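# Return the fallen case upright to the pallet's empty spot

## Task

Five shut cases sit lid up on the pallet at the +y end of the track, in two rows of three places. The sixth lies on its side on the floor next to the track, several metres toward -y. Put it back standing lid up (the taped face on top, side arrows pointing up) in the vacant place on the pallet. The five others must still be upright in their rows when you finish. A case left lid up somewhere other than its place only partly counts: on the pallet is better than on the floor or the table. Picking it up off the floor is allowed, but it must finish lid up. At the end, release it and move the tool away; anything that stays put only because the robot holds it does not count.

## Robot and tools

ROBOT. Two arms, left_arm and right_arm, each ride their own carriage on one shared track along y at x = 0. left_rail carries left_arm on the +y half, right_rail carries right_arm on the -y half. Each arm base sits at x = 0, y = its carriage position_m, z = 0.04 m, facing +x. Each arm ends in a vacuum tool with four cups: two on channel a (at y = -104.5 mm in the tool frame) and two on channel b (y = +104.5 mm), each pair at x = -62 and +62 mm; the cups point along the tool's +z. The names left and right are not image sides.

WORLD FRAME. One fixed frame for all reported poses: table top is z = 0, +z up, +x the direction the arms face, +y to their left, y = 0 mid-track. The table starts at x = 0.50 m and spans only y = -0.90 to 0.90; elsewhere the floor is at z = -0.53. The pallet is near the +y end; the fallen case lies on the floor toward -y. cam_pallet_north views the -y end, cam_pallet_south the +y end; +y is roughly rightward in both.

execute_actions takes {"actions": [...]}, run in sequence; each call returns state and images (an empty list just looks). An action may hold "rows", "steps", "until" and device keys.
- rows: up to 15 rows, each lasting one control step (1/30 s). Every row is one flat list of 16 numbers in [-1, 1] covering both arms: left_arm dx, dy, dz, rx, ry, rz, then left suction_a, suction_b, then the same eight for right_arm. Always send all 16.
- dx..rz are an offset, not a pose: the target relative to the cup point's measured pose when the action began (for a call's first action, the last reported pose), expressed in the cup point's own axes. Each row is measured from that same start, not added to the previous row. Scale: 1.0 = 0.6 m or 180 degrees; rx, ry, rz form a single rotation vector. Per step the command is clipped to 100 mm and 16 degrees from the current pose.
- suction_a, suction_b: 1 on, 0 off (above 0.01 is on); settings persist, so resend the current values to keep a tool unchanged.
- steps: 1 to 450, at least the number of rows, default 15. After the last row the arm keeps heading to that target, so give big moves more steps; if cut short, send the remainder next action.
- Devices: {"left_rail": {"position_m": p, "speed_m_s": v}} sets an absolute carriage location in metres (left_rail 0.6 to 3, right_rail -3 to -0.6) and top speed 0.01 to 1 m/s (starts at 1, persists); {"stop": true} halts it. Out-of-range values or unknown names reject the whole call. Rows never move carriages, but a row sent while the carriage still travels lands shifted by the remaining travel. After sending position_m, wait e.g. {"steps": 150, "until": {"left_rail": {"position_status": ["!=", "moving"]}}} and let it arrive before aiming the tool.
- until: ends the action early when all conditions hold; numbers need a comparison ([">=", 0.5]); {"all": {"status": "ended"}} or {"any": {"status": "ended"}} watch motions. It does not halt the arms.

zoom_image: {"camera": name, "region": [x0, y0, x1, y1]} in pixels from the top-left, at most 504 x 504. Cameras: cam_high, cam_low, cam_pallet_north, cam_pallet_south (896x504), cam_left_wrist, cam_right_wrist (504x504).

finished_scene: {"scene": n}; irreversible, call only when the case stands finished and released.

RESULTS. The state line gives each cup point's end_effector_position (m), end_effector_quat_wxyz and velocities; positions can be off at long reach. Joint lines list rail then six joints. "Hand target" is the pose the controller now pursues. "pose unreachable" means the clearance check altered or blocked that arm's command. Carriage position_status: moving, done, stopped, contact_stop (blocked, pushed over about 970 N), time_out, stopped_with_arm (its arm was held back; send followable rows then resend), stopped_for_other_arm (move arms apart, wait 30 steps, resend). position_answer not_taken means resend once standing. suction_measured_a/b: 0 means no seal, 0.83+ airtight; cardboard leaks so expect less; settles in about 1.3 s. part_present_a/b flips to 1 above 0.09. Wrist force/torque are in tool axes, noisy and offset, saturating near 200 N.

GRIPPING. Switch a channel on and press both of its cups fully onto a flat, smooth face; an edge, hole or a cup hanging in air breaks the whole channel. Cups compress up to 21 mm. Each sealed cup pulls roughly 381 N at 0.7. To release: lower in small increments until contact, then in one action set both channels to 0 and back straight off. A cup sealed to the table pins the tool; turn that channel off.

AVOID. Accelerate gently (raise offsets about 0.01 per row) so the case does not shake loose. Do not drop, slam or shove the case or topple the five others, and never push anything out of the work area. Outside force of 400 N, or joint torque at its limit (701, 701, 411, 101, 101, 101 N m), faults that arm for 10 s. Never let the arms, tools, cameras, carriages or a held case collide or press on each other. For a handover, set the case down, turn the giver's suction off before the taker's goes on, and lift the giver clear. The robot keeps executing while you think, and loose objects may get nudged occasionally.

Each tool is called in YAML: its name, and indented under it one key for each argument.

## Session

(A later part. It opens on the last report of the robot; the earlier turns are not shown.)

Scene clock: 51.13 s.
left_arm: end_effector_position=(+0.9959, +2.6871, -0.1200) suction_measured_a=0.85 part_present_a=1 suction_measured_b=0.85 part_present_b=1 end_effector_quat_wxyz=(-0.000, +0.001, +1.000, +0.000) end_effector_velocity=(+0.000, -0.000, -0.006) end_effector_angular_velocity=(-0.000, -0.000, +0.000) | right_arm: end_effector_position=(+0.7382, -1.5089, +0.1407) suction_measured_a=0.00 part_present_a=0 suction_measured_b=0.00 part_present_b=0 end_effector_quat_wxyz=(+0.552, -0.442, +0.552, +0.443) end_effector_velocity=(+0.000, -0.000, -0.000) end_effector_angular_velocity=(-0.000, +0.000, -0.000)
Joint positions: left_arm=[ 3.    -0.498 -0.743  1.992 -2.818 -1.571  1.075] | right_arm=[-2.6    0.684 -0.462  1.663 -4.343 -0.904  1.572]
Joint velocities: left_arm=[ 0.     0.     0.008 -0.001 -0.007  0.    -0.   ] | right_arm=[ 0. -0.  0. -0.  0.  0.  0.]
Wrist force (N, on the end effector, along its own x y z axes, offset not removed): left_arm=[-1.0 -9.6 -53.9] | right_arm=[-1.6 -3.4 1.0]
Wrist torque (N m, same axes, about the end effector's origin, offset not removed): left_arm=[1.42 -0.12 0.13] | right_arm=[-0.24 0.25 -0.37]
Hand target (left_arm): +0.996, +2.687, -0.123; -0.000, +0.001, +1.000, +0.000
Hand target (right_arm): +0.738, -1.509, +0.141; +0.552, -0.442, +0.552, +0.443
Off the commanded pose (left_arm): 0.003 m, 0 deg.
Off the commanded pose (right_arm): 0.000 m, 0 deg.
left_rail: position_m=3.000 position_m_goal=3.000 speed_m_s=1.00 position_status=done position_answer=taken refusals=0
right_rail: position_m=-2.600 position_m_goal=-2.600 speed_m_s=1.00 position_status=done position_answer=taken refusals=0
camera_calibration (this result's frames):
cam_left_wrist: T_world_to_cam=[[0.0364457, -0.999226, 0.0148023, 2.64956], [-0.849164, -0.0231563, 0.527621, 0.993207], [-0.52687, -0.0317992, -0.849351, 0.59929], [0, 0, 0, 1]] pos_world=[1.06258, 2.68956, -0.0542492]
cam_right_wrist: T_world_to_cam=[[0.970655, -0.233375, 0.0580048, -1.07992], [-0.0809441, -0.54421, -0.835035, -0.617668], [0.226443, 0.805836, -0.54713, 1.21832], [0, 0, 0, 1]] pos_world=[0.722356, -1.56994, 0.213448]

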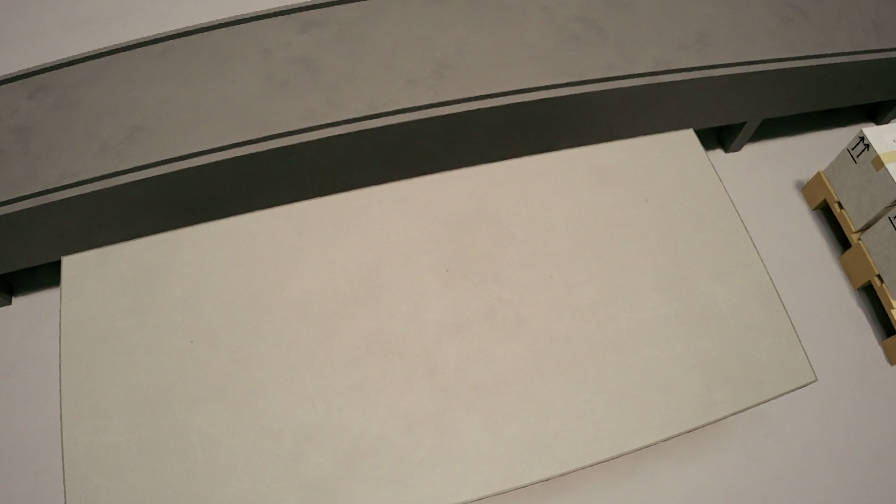

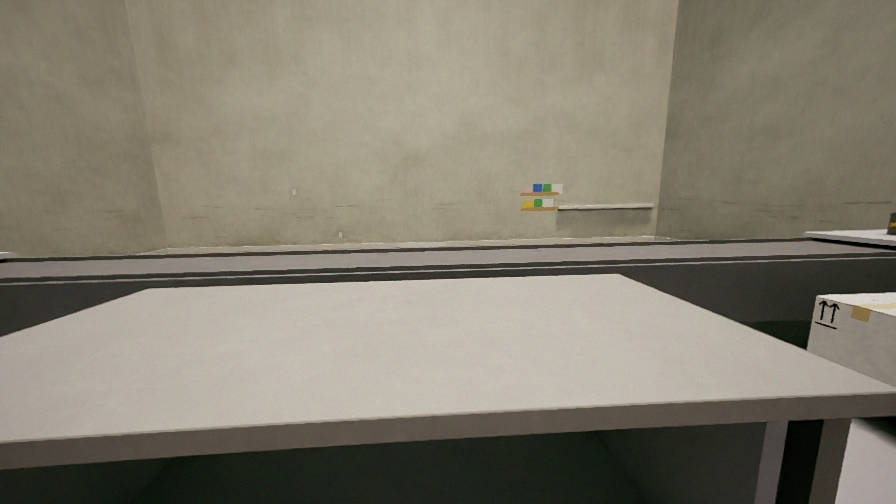

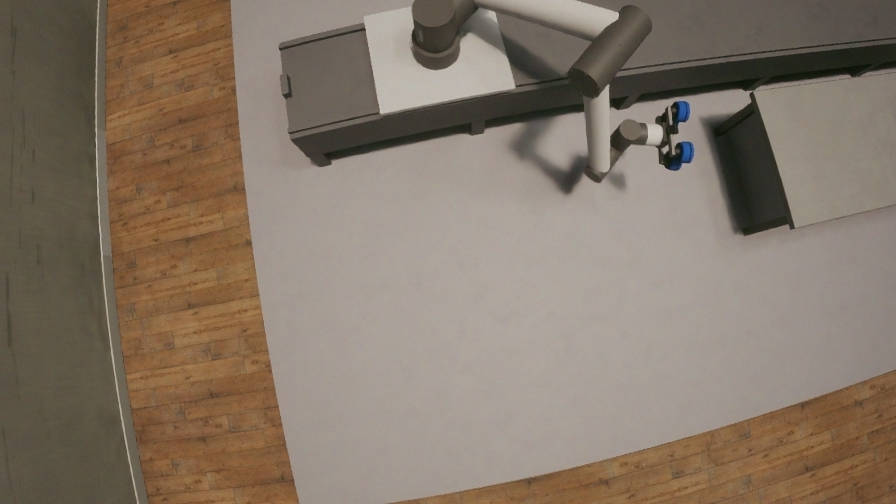

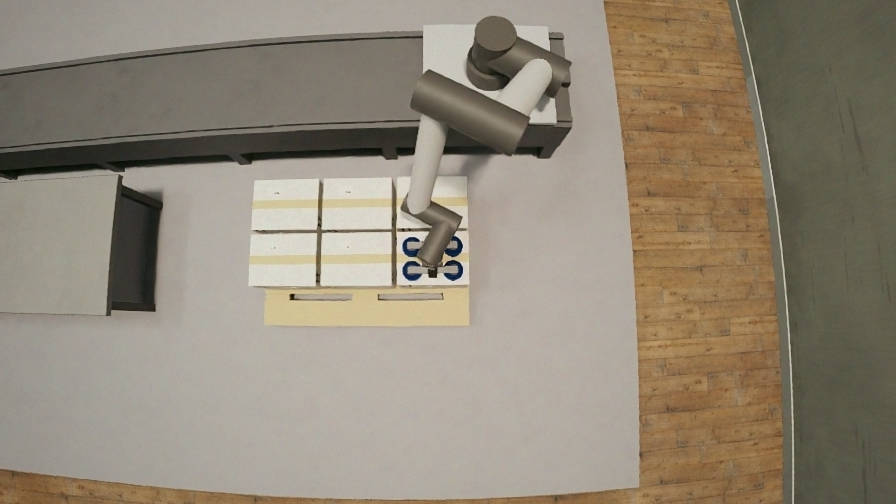

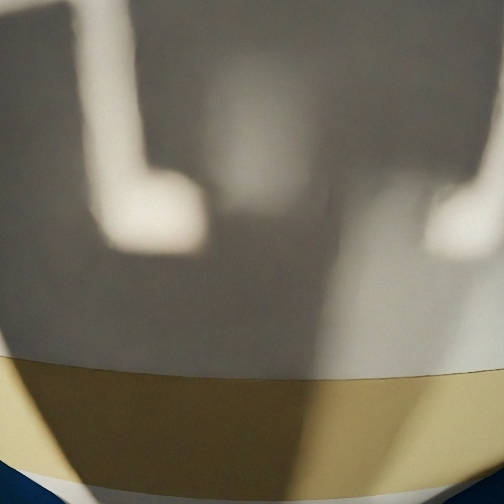

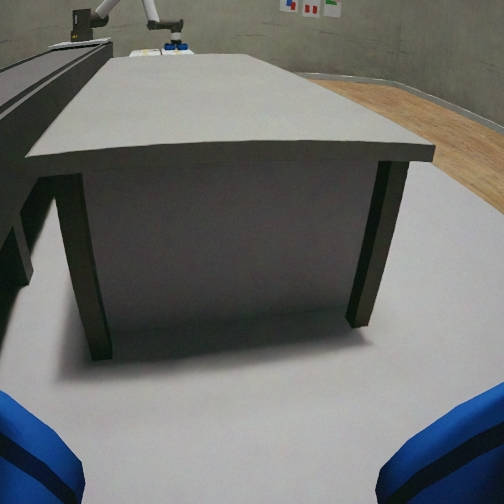

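execute_actions:
  actions: []

Scene clock: 51.70 s.
left_arm: end_effector_position=(+0.9959, +2.6871, -0.1227) suction_measured_a=0.85 part_present_a=1 suction_measured_b=0.85 part_present_b=1 end_effector_quat_wxyz=(-0.000, +0.001, +1.000, +0.000) end_effector_velocity=(+0.000, -0.000, -0.000) end_effector_angular_velocity=(-0.000, -0.000, +0.000) | right_arm: end_effector_position=(+0.7382, -1.5089, +0.1407) suction_measured_a=0.00 part_present_a=0 suction_measured_b=0.00 part_present_b=0 end_effector_quat_wxyz=(+0.552, -0.442, +0.552, +0.443) end_effector_velocity=(-0.000, +0.000, -0.000) end_effector_angular_velocity=(+0.000, +0.000, +0.000)
Joint positions: left_arm=[ 3.    -0.498 -0.74   1.991 -2.821 -1.571  1.075] | right_arm=[-2.6    0.684 -0.462  1.663 -4.343 -0.904  1.572]
Joint velocities: left_arm=[ 0.  0.  0. -0. -0.  0. -0.] | right_arm=[ 0.  0.  0.  0. -0.  0.  0.]
Wrist force (N, on the end effector, along its own x y z axes, offset not removed): left_arm=[7.0 -4.9 -52.8] | right_arm=[-0.6 -4.9 0.5]
Wrist torque (N m, same axes, about the end effector's origin, offset not removed): left_arm=[2.11 -1.31 0.23] | right_arm=[-0.34 0.12 -0.32]
Hand target (left_arm): +0.996, +2.687, -0.123; -0.000, +0.001, +1.000, +0.000
Hand target (right_arm): +0.738, -1.509, +0.141; +0.552, -0.442, +0.552, +0.443
Off the commanded pose (left_arm): 0.000 m, 0 deg.
Off the commanded pose (right_arm): 0.000 m, 0 deg.
left_rail: position_m=3.000 position_m_goal=3.000 speed_m_s=1.00 position_status=done position_answer=taken refusals=0
right_rail: position_m=-2.600 position_m_goal=-2.600 speed_m_s=1.00 position_status=done position_answer=taken refusals=0
camera_calibration (this result's frames):
cam_left_wrist: T_world_to_cam=[[0.0364458, -0.999226, 0.0147925, 2.6496], [-0.849155, -0.023161, 0.527636, 0.994652], [-0.526885, -0.0317913, -0.849342, 0.596953], [0, 0, 0, 1]] pos_world=[1.06257, 2.68957, -0.056991]
cam_right_wrist: T_world_to_cam=[[0.970655, -0.233375, 0.0580048, -1.07992], [-0.0809441, -0.54421, -0.835035, -0.617668], [0.226443, 0.805836, -0.54713, 1.21832], [0, 0, 0, 1]] pos_world=[0.722355, -1.56994, 0.213448]

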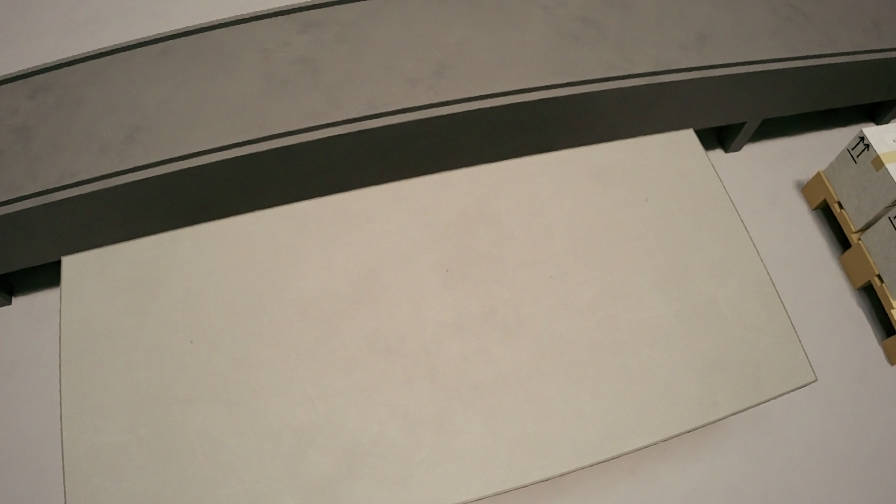

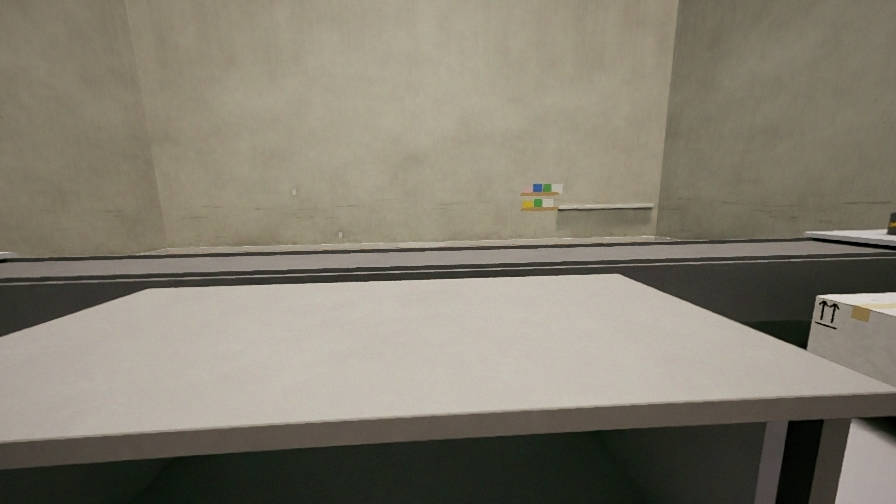

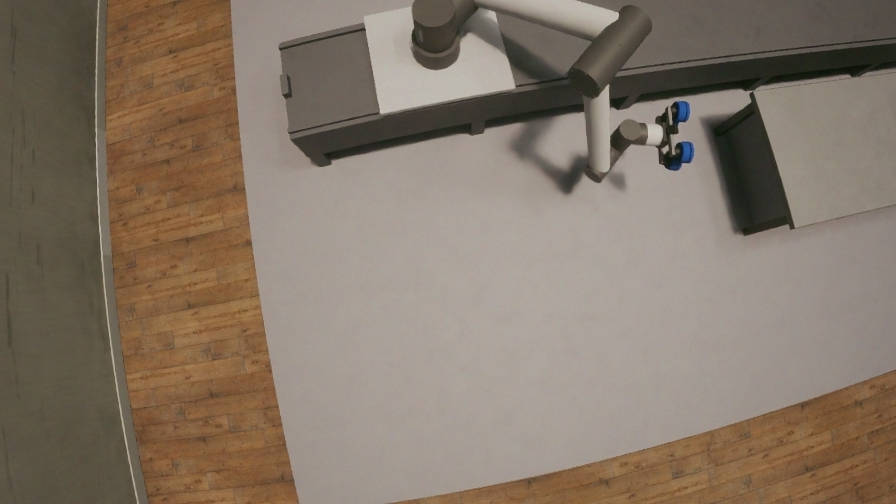

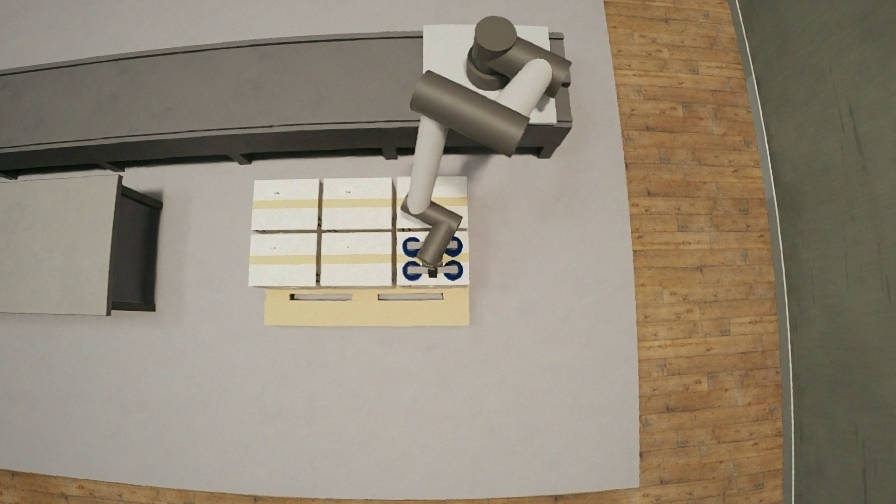

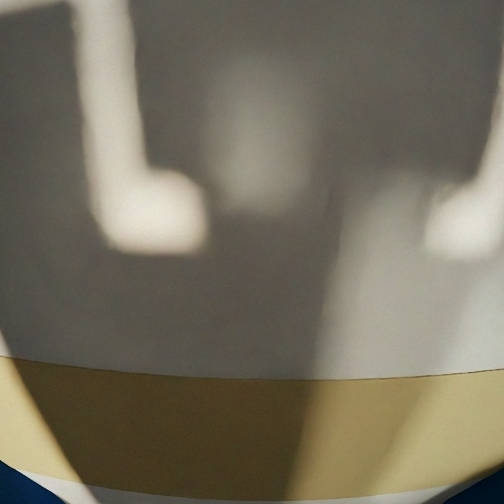

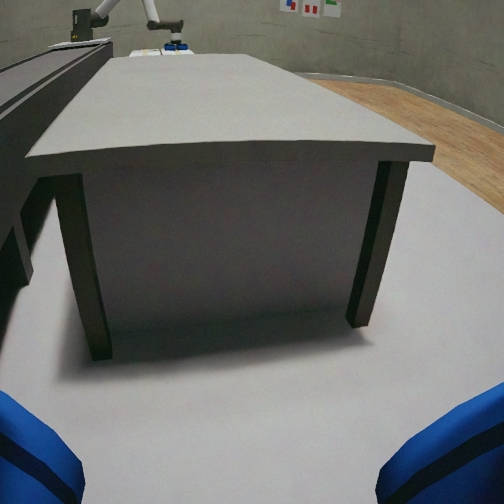

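Still free at −0.1227. Step 2.5 mm more.

execute_actions:
  actions:
    - {"rows": [[0,0,0.0043,0,0,0,1,1,0,0,0,0,0,0,0,0]], "steps": 1}

Scene clock: 51.87 s.
left_arm: end_effector_position=(+0.9959, +2.6871, -0.1228) suction_measured_a=0.85 part_present_a=1 suction_measured_b=0.85 part_present_b=1 end_effector_quat_wxyz=(-0.000, +0.001, +1.000, +0.000) end_effector_velocity=(+0.000, -0.000, -0.005) end_effector_angular_velocity=(-0.000, -0.000, +0.000) | right_arm: end_effector_position=(+0.7382, -1.5089, +0.1407) suction_measured_a=0.00 part_present_a=0 suction_measured_b=0.00 part_present_b=0 end_effector_quat_wxyz=(+0.552, -0.442, +0.552, +0.443) end_effector_velocity=(-0.000, +0.000, +0.000) end_effector_angular_velocity=(+0.000, -0.000, -0.000)
Joint positions: left_arm=[ 3.    -0.498 -0.74   1.991 -2.821 -1.571  1.075] | right_arm=[-2.6    0.684 -0.462  1.663 -4.343 -0.904  1.572]
Joint velocities: left_arm=[ 0.    -0.     0.007 -0.001 -0.006  0.    -0.   ] | right_arm=[ 0.  0. -0.  0. -0. -0.  0.]
Wrist force (N, on the end effector, along its own x y z axes, offset not removed): left_arm=[-7.9 -8.3 -54.3] | right_arm=[-1.2 -3.8 1.8]
Wrist torque (N m, same axes, about the end effector's origin, offset not removed): left_arm=[1.71 0.73 0.04] | right_arm=[-0.28 0.25 -0.30]
Hand target (left_arm): +0.996, +2.687, -0.125; -0.000, +0.001, +1.000, +0.000
Hand target (right_arm): +0.738, -1.509, +0.141; +0.552, -0.442, +0.552, +0.443
Off the commanded pose (left_arm): 0.003 m, 0 deg.
Off the commanded pose (right_arm): 0.000 m, 0 deg.
left_rail: position_m=3.000 position_m_goal=3.000 speed_m_s=1.00 position_status=done position_answer=taken refusals=0
right_rail: position_m=-2.600 position_m_goal=-2.600 speed_m_s=1.00 position_status=done position_answer=taken refusals=0
camera_calibration (this result's frames):
cam_left_wrist: T_world_to_cam=[[0.0364459, -0.999226, 0.0147928, 2.6496], [-0.849155, -0.023161, 0.527635, 0.99469], [-0.526884, -0.0317916, -0.849342, 0.596891], [0, 0, 0, 1]] pos_world=[1.06257, 2.68957, -0.0570635]
cam_right_wrist: T_world_to_cam=[[0.970655, -0.233375, 0.0580048, -1.07992], [-0.0809443, -0.54421, -0.835035, -0.617668], [0.226443, 0.805836, -0.54713, 1.21832], [0, 0, 0, 1]] pos_world=[0.722356, -1.56994, 0.213448]

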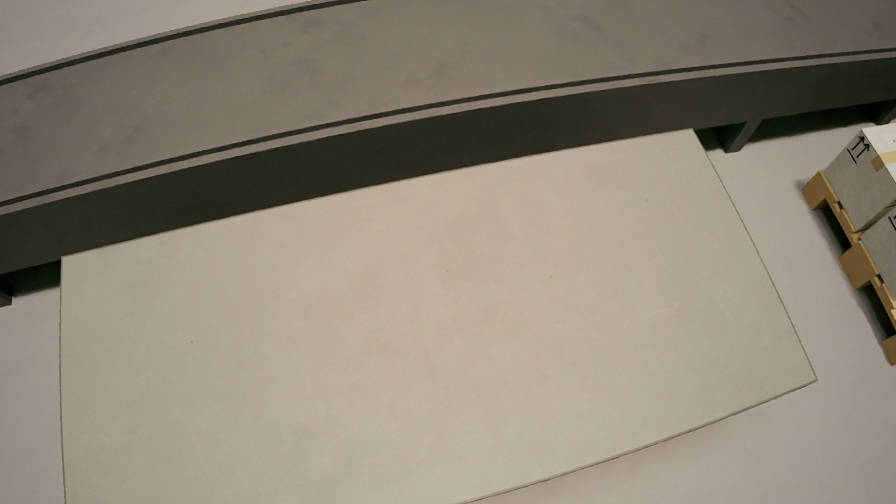

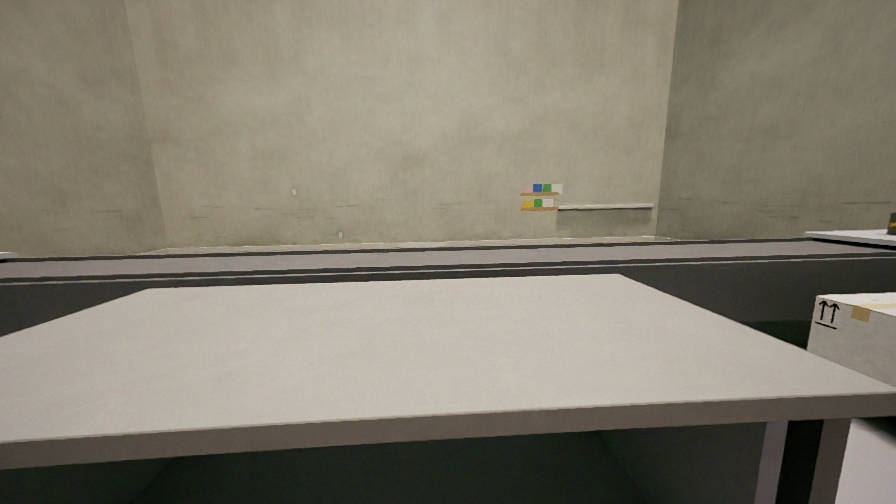

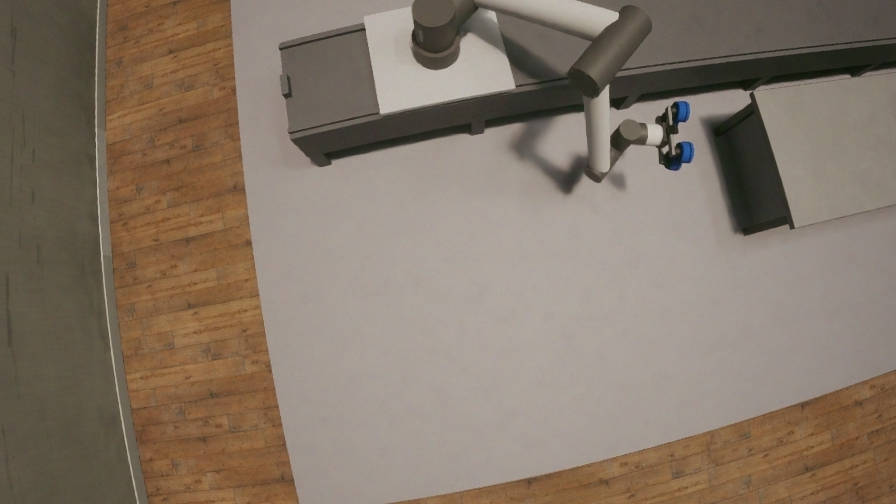

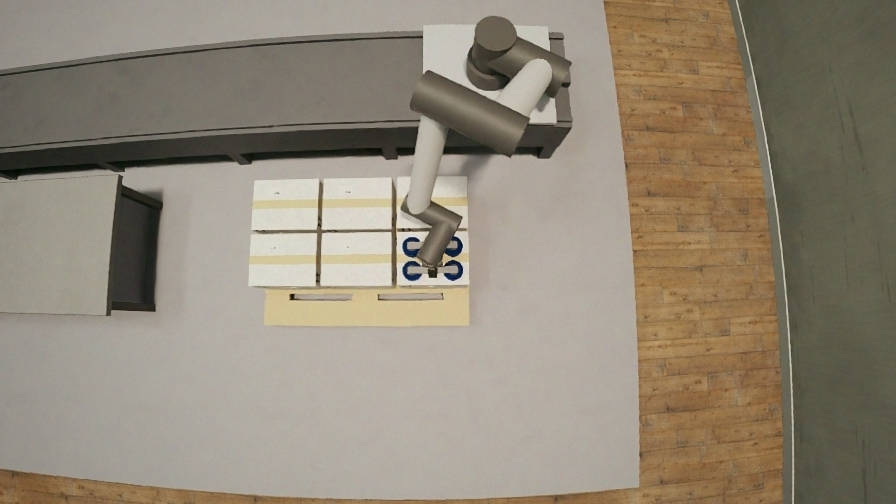

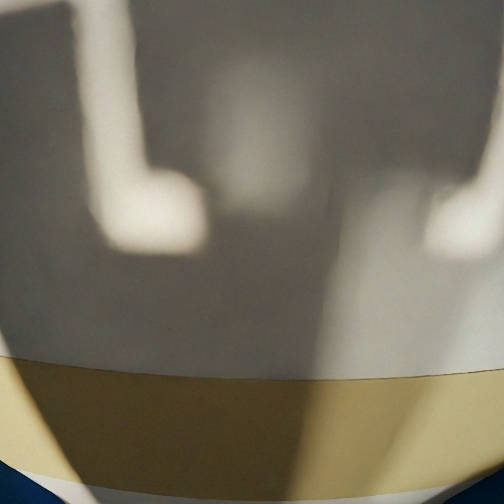

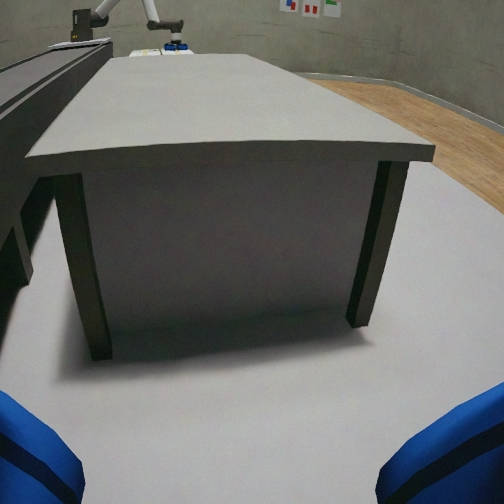

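zoom_image:
  camera: "cam_pallet_south"
  region: [360, 165, 500, 305]

Region (360, 165, 500, 305) of cam_pallet_south's 896x504 image, scaled by 3.600, with more detail than that image has.

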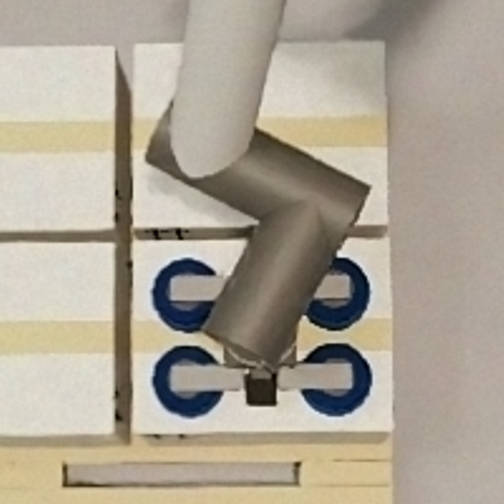

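Alignment looks very good. Check force.

execute_actions:
  actions: []

Scene clock: 52.23 s.
left_arm: end_effector_position=(+0.9962, +2.6869, -0.1245) suction_measured_a=0.85 part_present_a=1 suction_measured_b=0.85 part_present_b=1 end_effector_quat_wxyz=(-0.000, +0.001, +1.000, +0.000) end_effector_velocity=(-0.000, +0.000, -0.001) end_effector_angular_velocity=(+0.000, +0.001, -0.000) | right_arm: end_effector_position=(+0.7382, -1.5089, +0.1407) suction_measured_a=0.00 part_present_a=0 suction_measured_b=0.00 part_present_b=0 end_effector_quat_wxyz=(+0.552, -0.442, +0.552, +0.443) end_effector_velocity=(-0.000, -0.000, -0.000) end_effector_angular_velocity=(-0.000, -0.000, +0.000)
Joint positions: left_arm=[ 3.    -0.498 -0.738  1.991 -2.824 -1.571  1.075] | right_arm=[-2.6    0.684 -0.462  1.663 -4.343 -0.904  1.572]
Joint velocities: left_arm=[ 0.    -0.     0.001  0.    -0.001  0.     0.   ] | right_arm=[ 0. -0.  0. -0.  0.  0. -0.]
Wrist force (N, on the end effector, along its own x y z axes, offset not removed): left_arm=[49.7 19.3 -200.0] | right_arm=[0.1 -3.6 3.3]
Wrist torque (N m, same axes, about the end effector's origin, offset not removed): left_arm=[5.78 1.44 0.88] | right_arm=[-0.18 0.10 -0.31]
Hand target (left_arm): +0.996, +2.687, -0.125; -0.000, +0.001, +1.000, +0.000
Hand target (right_arm): +0.738, -1.509, +0.141; +0.552, -0.442, +0.552, +0.443
Off the commanded pose (left_arm): 0.001 m, 0 deg.
Off the commanded pose (right_arm): 0.000 m, 0 deg.
left_rail: position_m=3.000 position_m_goal=3.000 speed_m_s=1.00 position_status=done position_answer=taken refusals=0
right_rail: position_m=-2.600 position_m_goal=-2.600 speed_m_s=1.00 position_status=done position_answer=taken refusals=0
camera_calibration (this result's frames):
cam_left_wrist: T_world_to_cam=[[0.0364355, -0.99922, 0.0152237, 2.64946], [-0.849512, -0.0229464, 0.52707, 0.995602], [-0.526309, -0.0321368, -0.849686, 0.59592], [0, 0, 0, 1]] pos_world=[1.06288, 2.68939, -0.0587419]
cam_right_wrist: T_world_to_cam=[[0.970655, -0.233375, 0.0580047, -1.07992], [-0.0809444, -0.54421, -0.835035, -0.617668], [0.226443, 0.805836, -0.54713, 1.21832], [0, 0, 0, 1]] pos_world=[0.722356, -1.56994, 0.213448]

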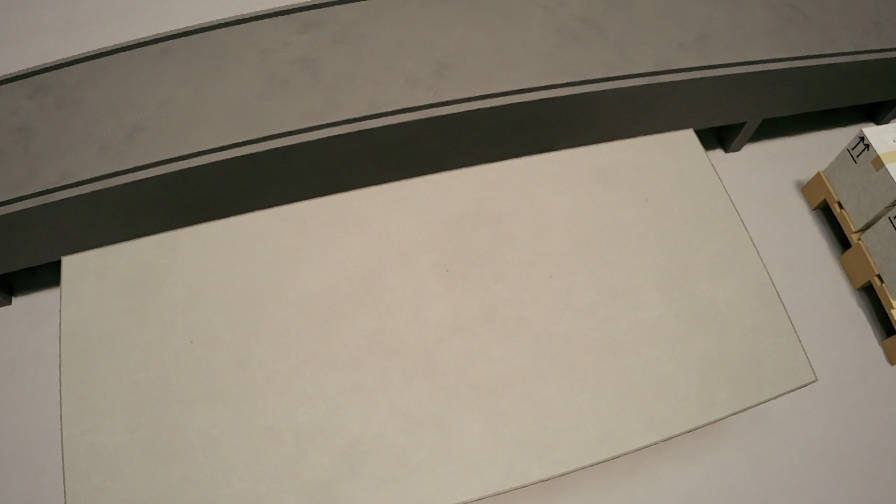

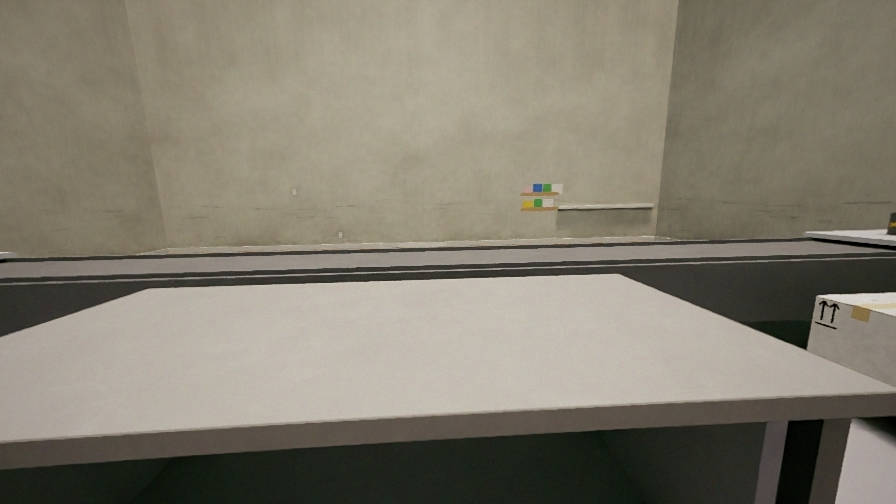

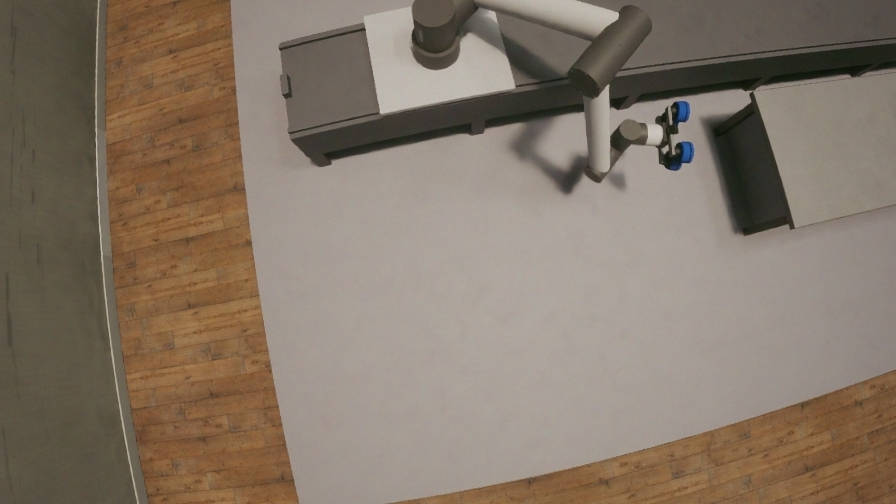

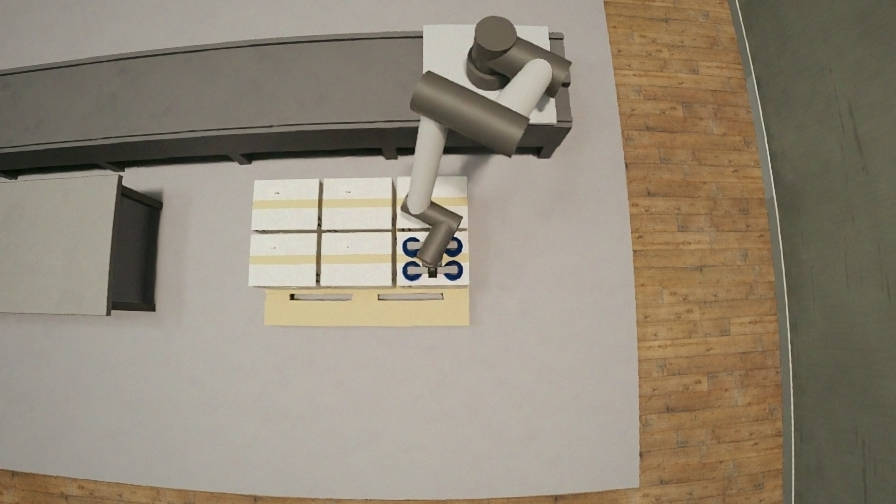

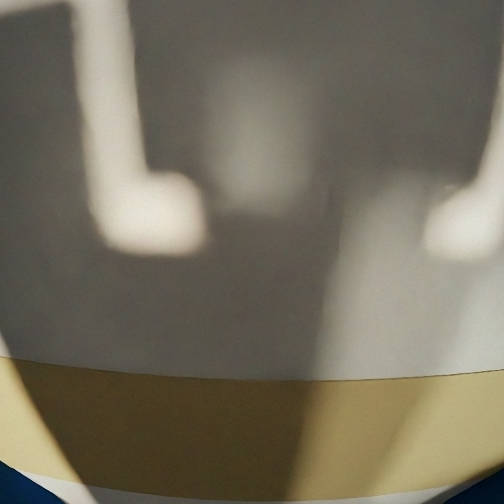

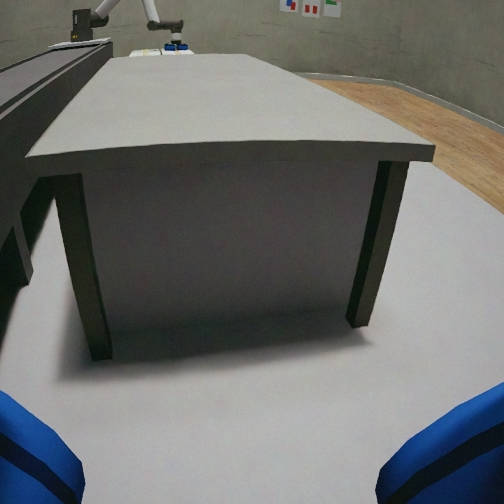

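execute_actions:
  actions:
    - {"rows": [[0,0,-0.008,0,0,0,0,0,0,0,0,0,0,0,0,0],[0,0,-0.014,0,0,0,0,0,0,0,0,0,0,0,0,0],[0,0,-0.021,0,0,0,0,0,0,0,0,0,0,0,0,0],[0,0,-0.03,0,0,0,0,0,0,0,0,0,0,0,0,0],[0,0,-0.042,0,0,0,0,0,0,0,0,0,0,0,0,0],[0,0,-0.056,0,0,0,0,0,0,0,0,0,0,0,0,0],[0,0,-0.072,0,0,0,0,0,0,0,0,0,0,0,0,0],[0,0,-0.09,0,0,0,0,0,0,0,0,0,0,0,0,0],[0,0,-0.11,0,0,0,0,0,0,0,0,0,0,0,0,0],[0,0,-0.14,0,0,0,0,0,0,0,0,0,0,0,0,0],[0,0,-0.18,0,0,0,0,0,0,0,0,0,0,0,0,0],[0,0,-0.23,0,0,0,0,0,0,0,0,0,0,0,0,0],[0,0,-0.29,0,0,0,0,0,0,0,0,0,0,0,0,0],[0,0,-0.36,0,0,0,0,0,0,0,0,0,0,0,0,0],[0,0,-0.45,0,0,0,0,0,0,0,0,0,0,0,0,0]], "steps": 18}

Scene clock: 62.70 s.
left_arm: end_effector_position=(+1.0054, +2.6819, -0.1096) suction_measured_a=0.00 part_present_a=0 suction_measured_b=0.00 part_present_b=0 end_effector_quat_wxyz=(+0.012, +0.001, +1.000, -0.006) end_effector_velocity=(-0.000, +0.000, -0.000) end_effector_angular_velocity=(+0.000, +0.000, +0.000) | right_arm: end_effector_position=(+0.7382, -1.5089, +0.1407) suction_measured_a=0.00 part_present_a=0 suction_measured_b=0.00 part_present_b=0 end_effector_quat_wxyz=(+0.552, -0.442, +0.552, +0.443) end_effector_velocity=(+0.000, +0.000, +0.000) end_effector_angular_velocity=(+0.000, -0.000, -0.000)
Joint positions: left_arm=[ 3.    -0.498 -0.749  1.989 -2.837 -1.571  1.075] | right_arm=[-2.6    0.684 -0.462  1.663 -4.343 -0.904  1.572]
Joint velocities: left_arm=[ 0. -0.  0. -0.  0.  0. -0.] | right_arm=[ 0.  0. -0.  0. -0. -0.  0.]
Wrist force (N, on the end effector, along its own x y z axes, offset not removed): left_arm=[42.8 20.6 -133.7] | right_arm=[-2.0 -3.3 1.0]
Wrist torque (N m, same axes, about the end effector's origin, offset not removed): left_arm=[-2.48 0.86 -0.03] | right_arm=[-0.17 0.28 -0.36]
Hand target (left_arm): +1.005, +2.682, -0.110; +0.011, +0.001, +1.000, -0.006
Hand target (right_arm): +0.738, -1.509, +0.141; +0.552, -0.442, +0.552, +0.443
Off the commanded pose (left_arm): 0.255 m, 2 deg.
Off the commanded pose (right_arm): 0.000 m, 0 deg.
FORCE FAULT: contact force on the left arm reached its limit, and that arm stopped for 10 seconds. The contact can be on any part of that arm, not only on its tool. That arm's remaining commands of this call were not run. That arm holds still and accepts commands again. Move the arm away from the contact; if what it grips holds it there, let go first. Pushing or pulling that hard again can fault the arm again.
left_rail: position_m=3.000 position_m_goal=3.000 speed_m_s=1.00 position_status=done position_answer=taken refusals=0
right_rail: position_m=-2.600 position_m_goal=-2.600 speed_m_s=1.00 position_status=done position_answer=taken refusals=0
camera_calibration (this result's frames):
cam_left_wrist: T_world_to_cam=[[0.0359096, -0.998933, 0.0290473, 2.6452], [-0.861782, -0.016236, 0.50702, 0.987518], [-0.506007, -0.0432393, -0.861445, 0.621307], [0, 0, 0, 1]] pos_world=[1.07042, 2.68527, -0.0423052]
cam_right_wrist: T_world_to_cam=[[0.970655, -0.233375, 0.0580045, -1.07992], [-0.0809446, -0.54421, -0.835035, -0.617668], [0.226443, 0.805836, -0.547131, 1.21832], [0, 0, 0, 1]] pos_world=[0.722356, -1.56994, 0.213448]

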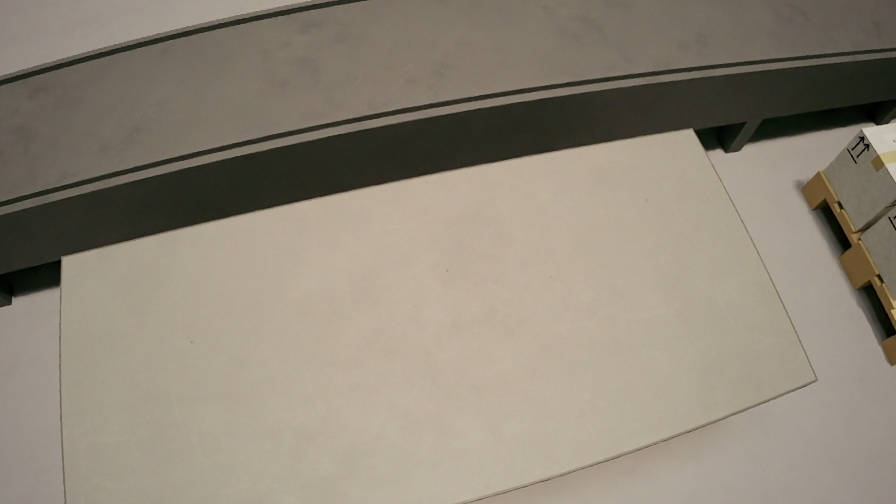

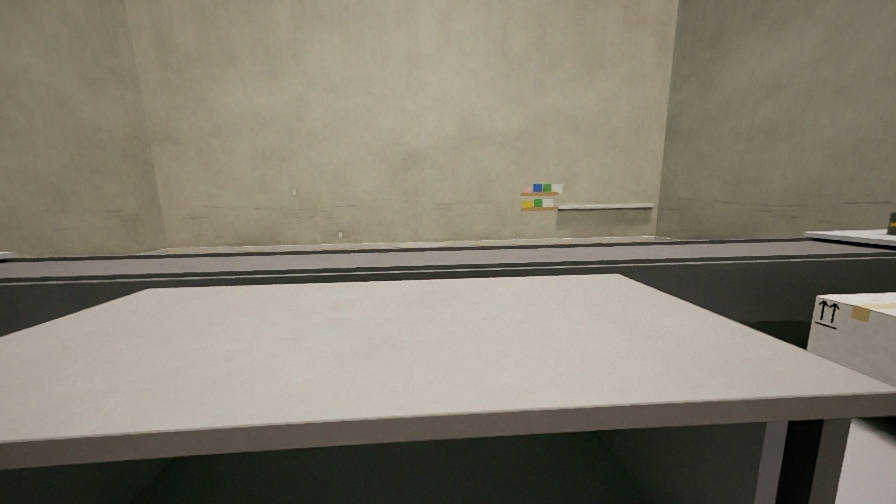

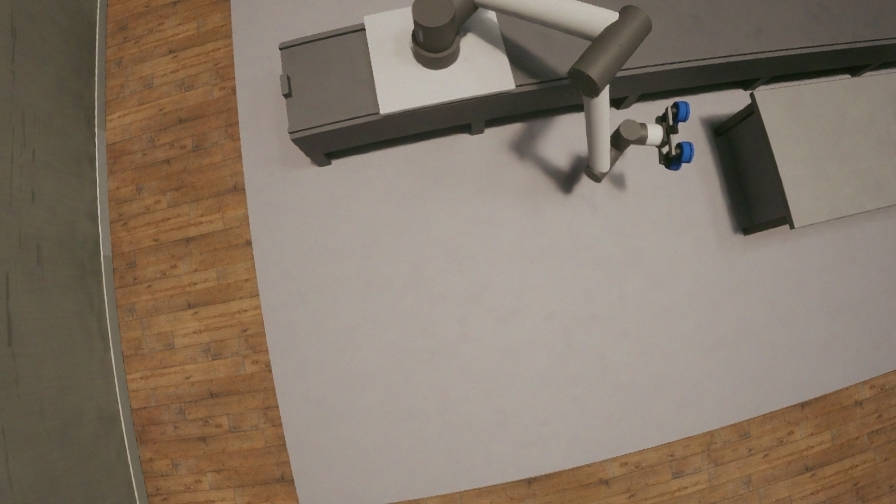

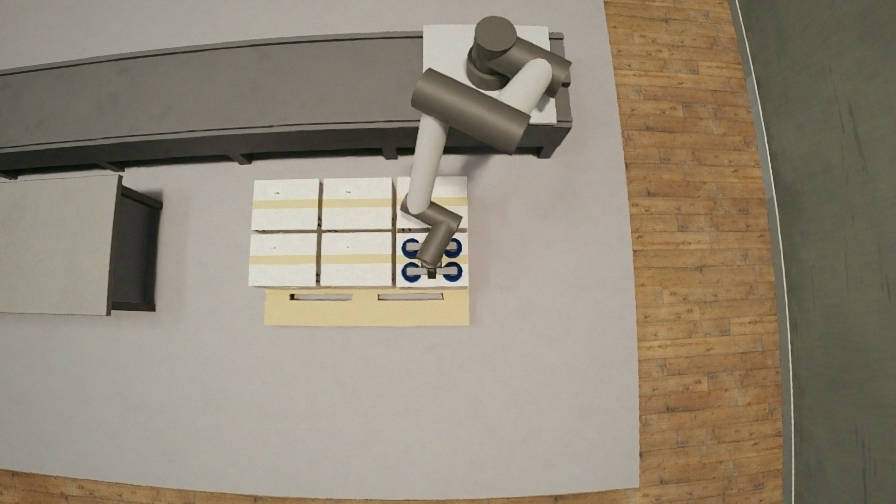

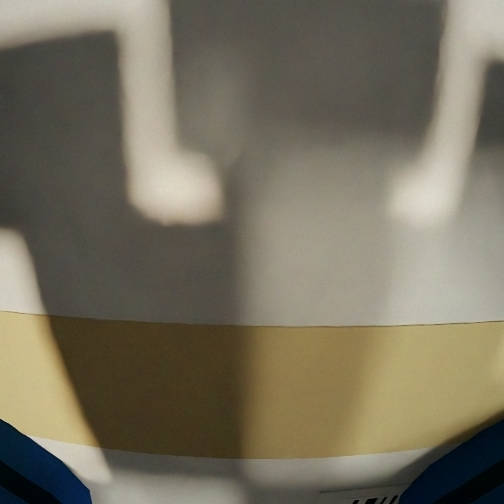

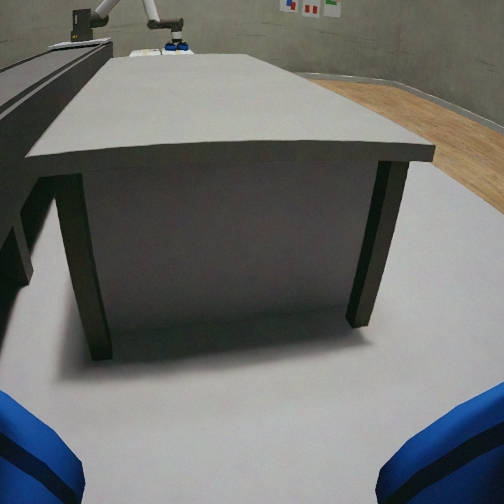

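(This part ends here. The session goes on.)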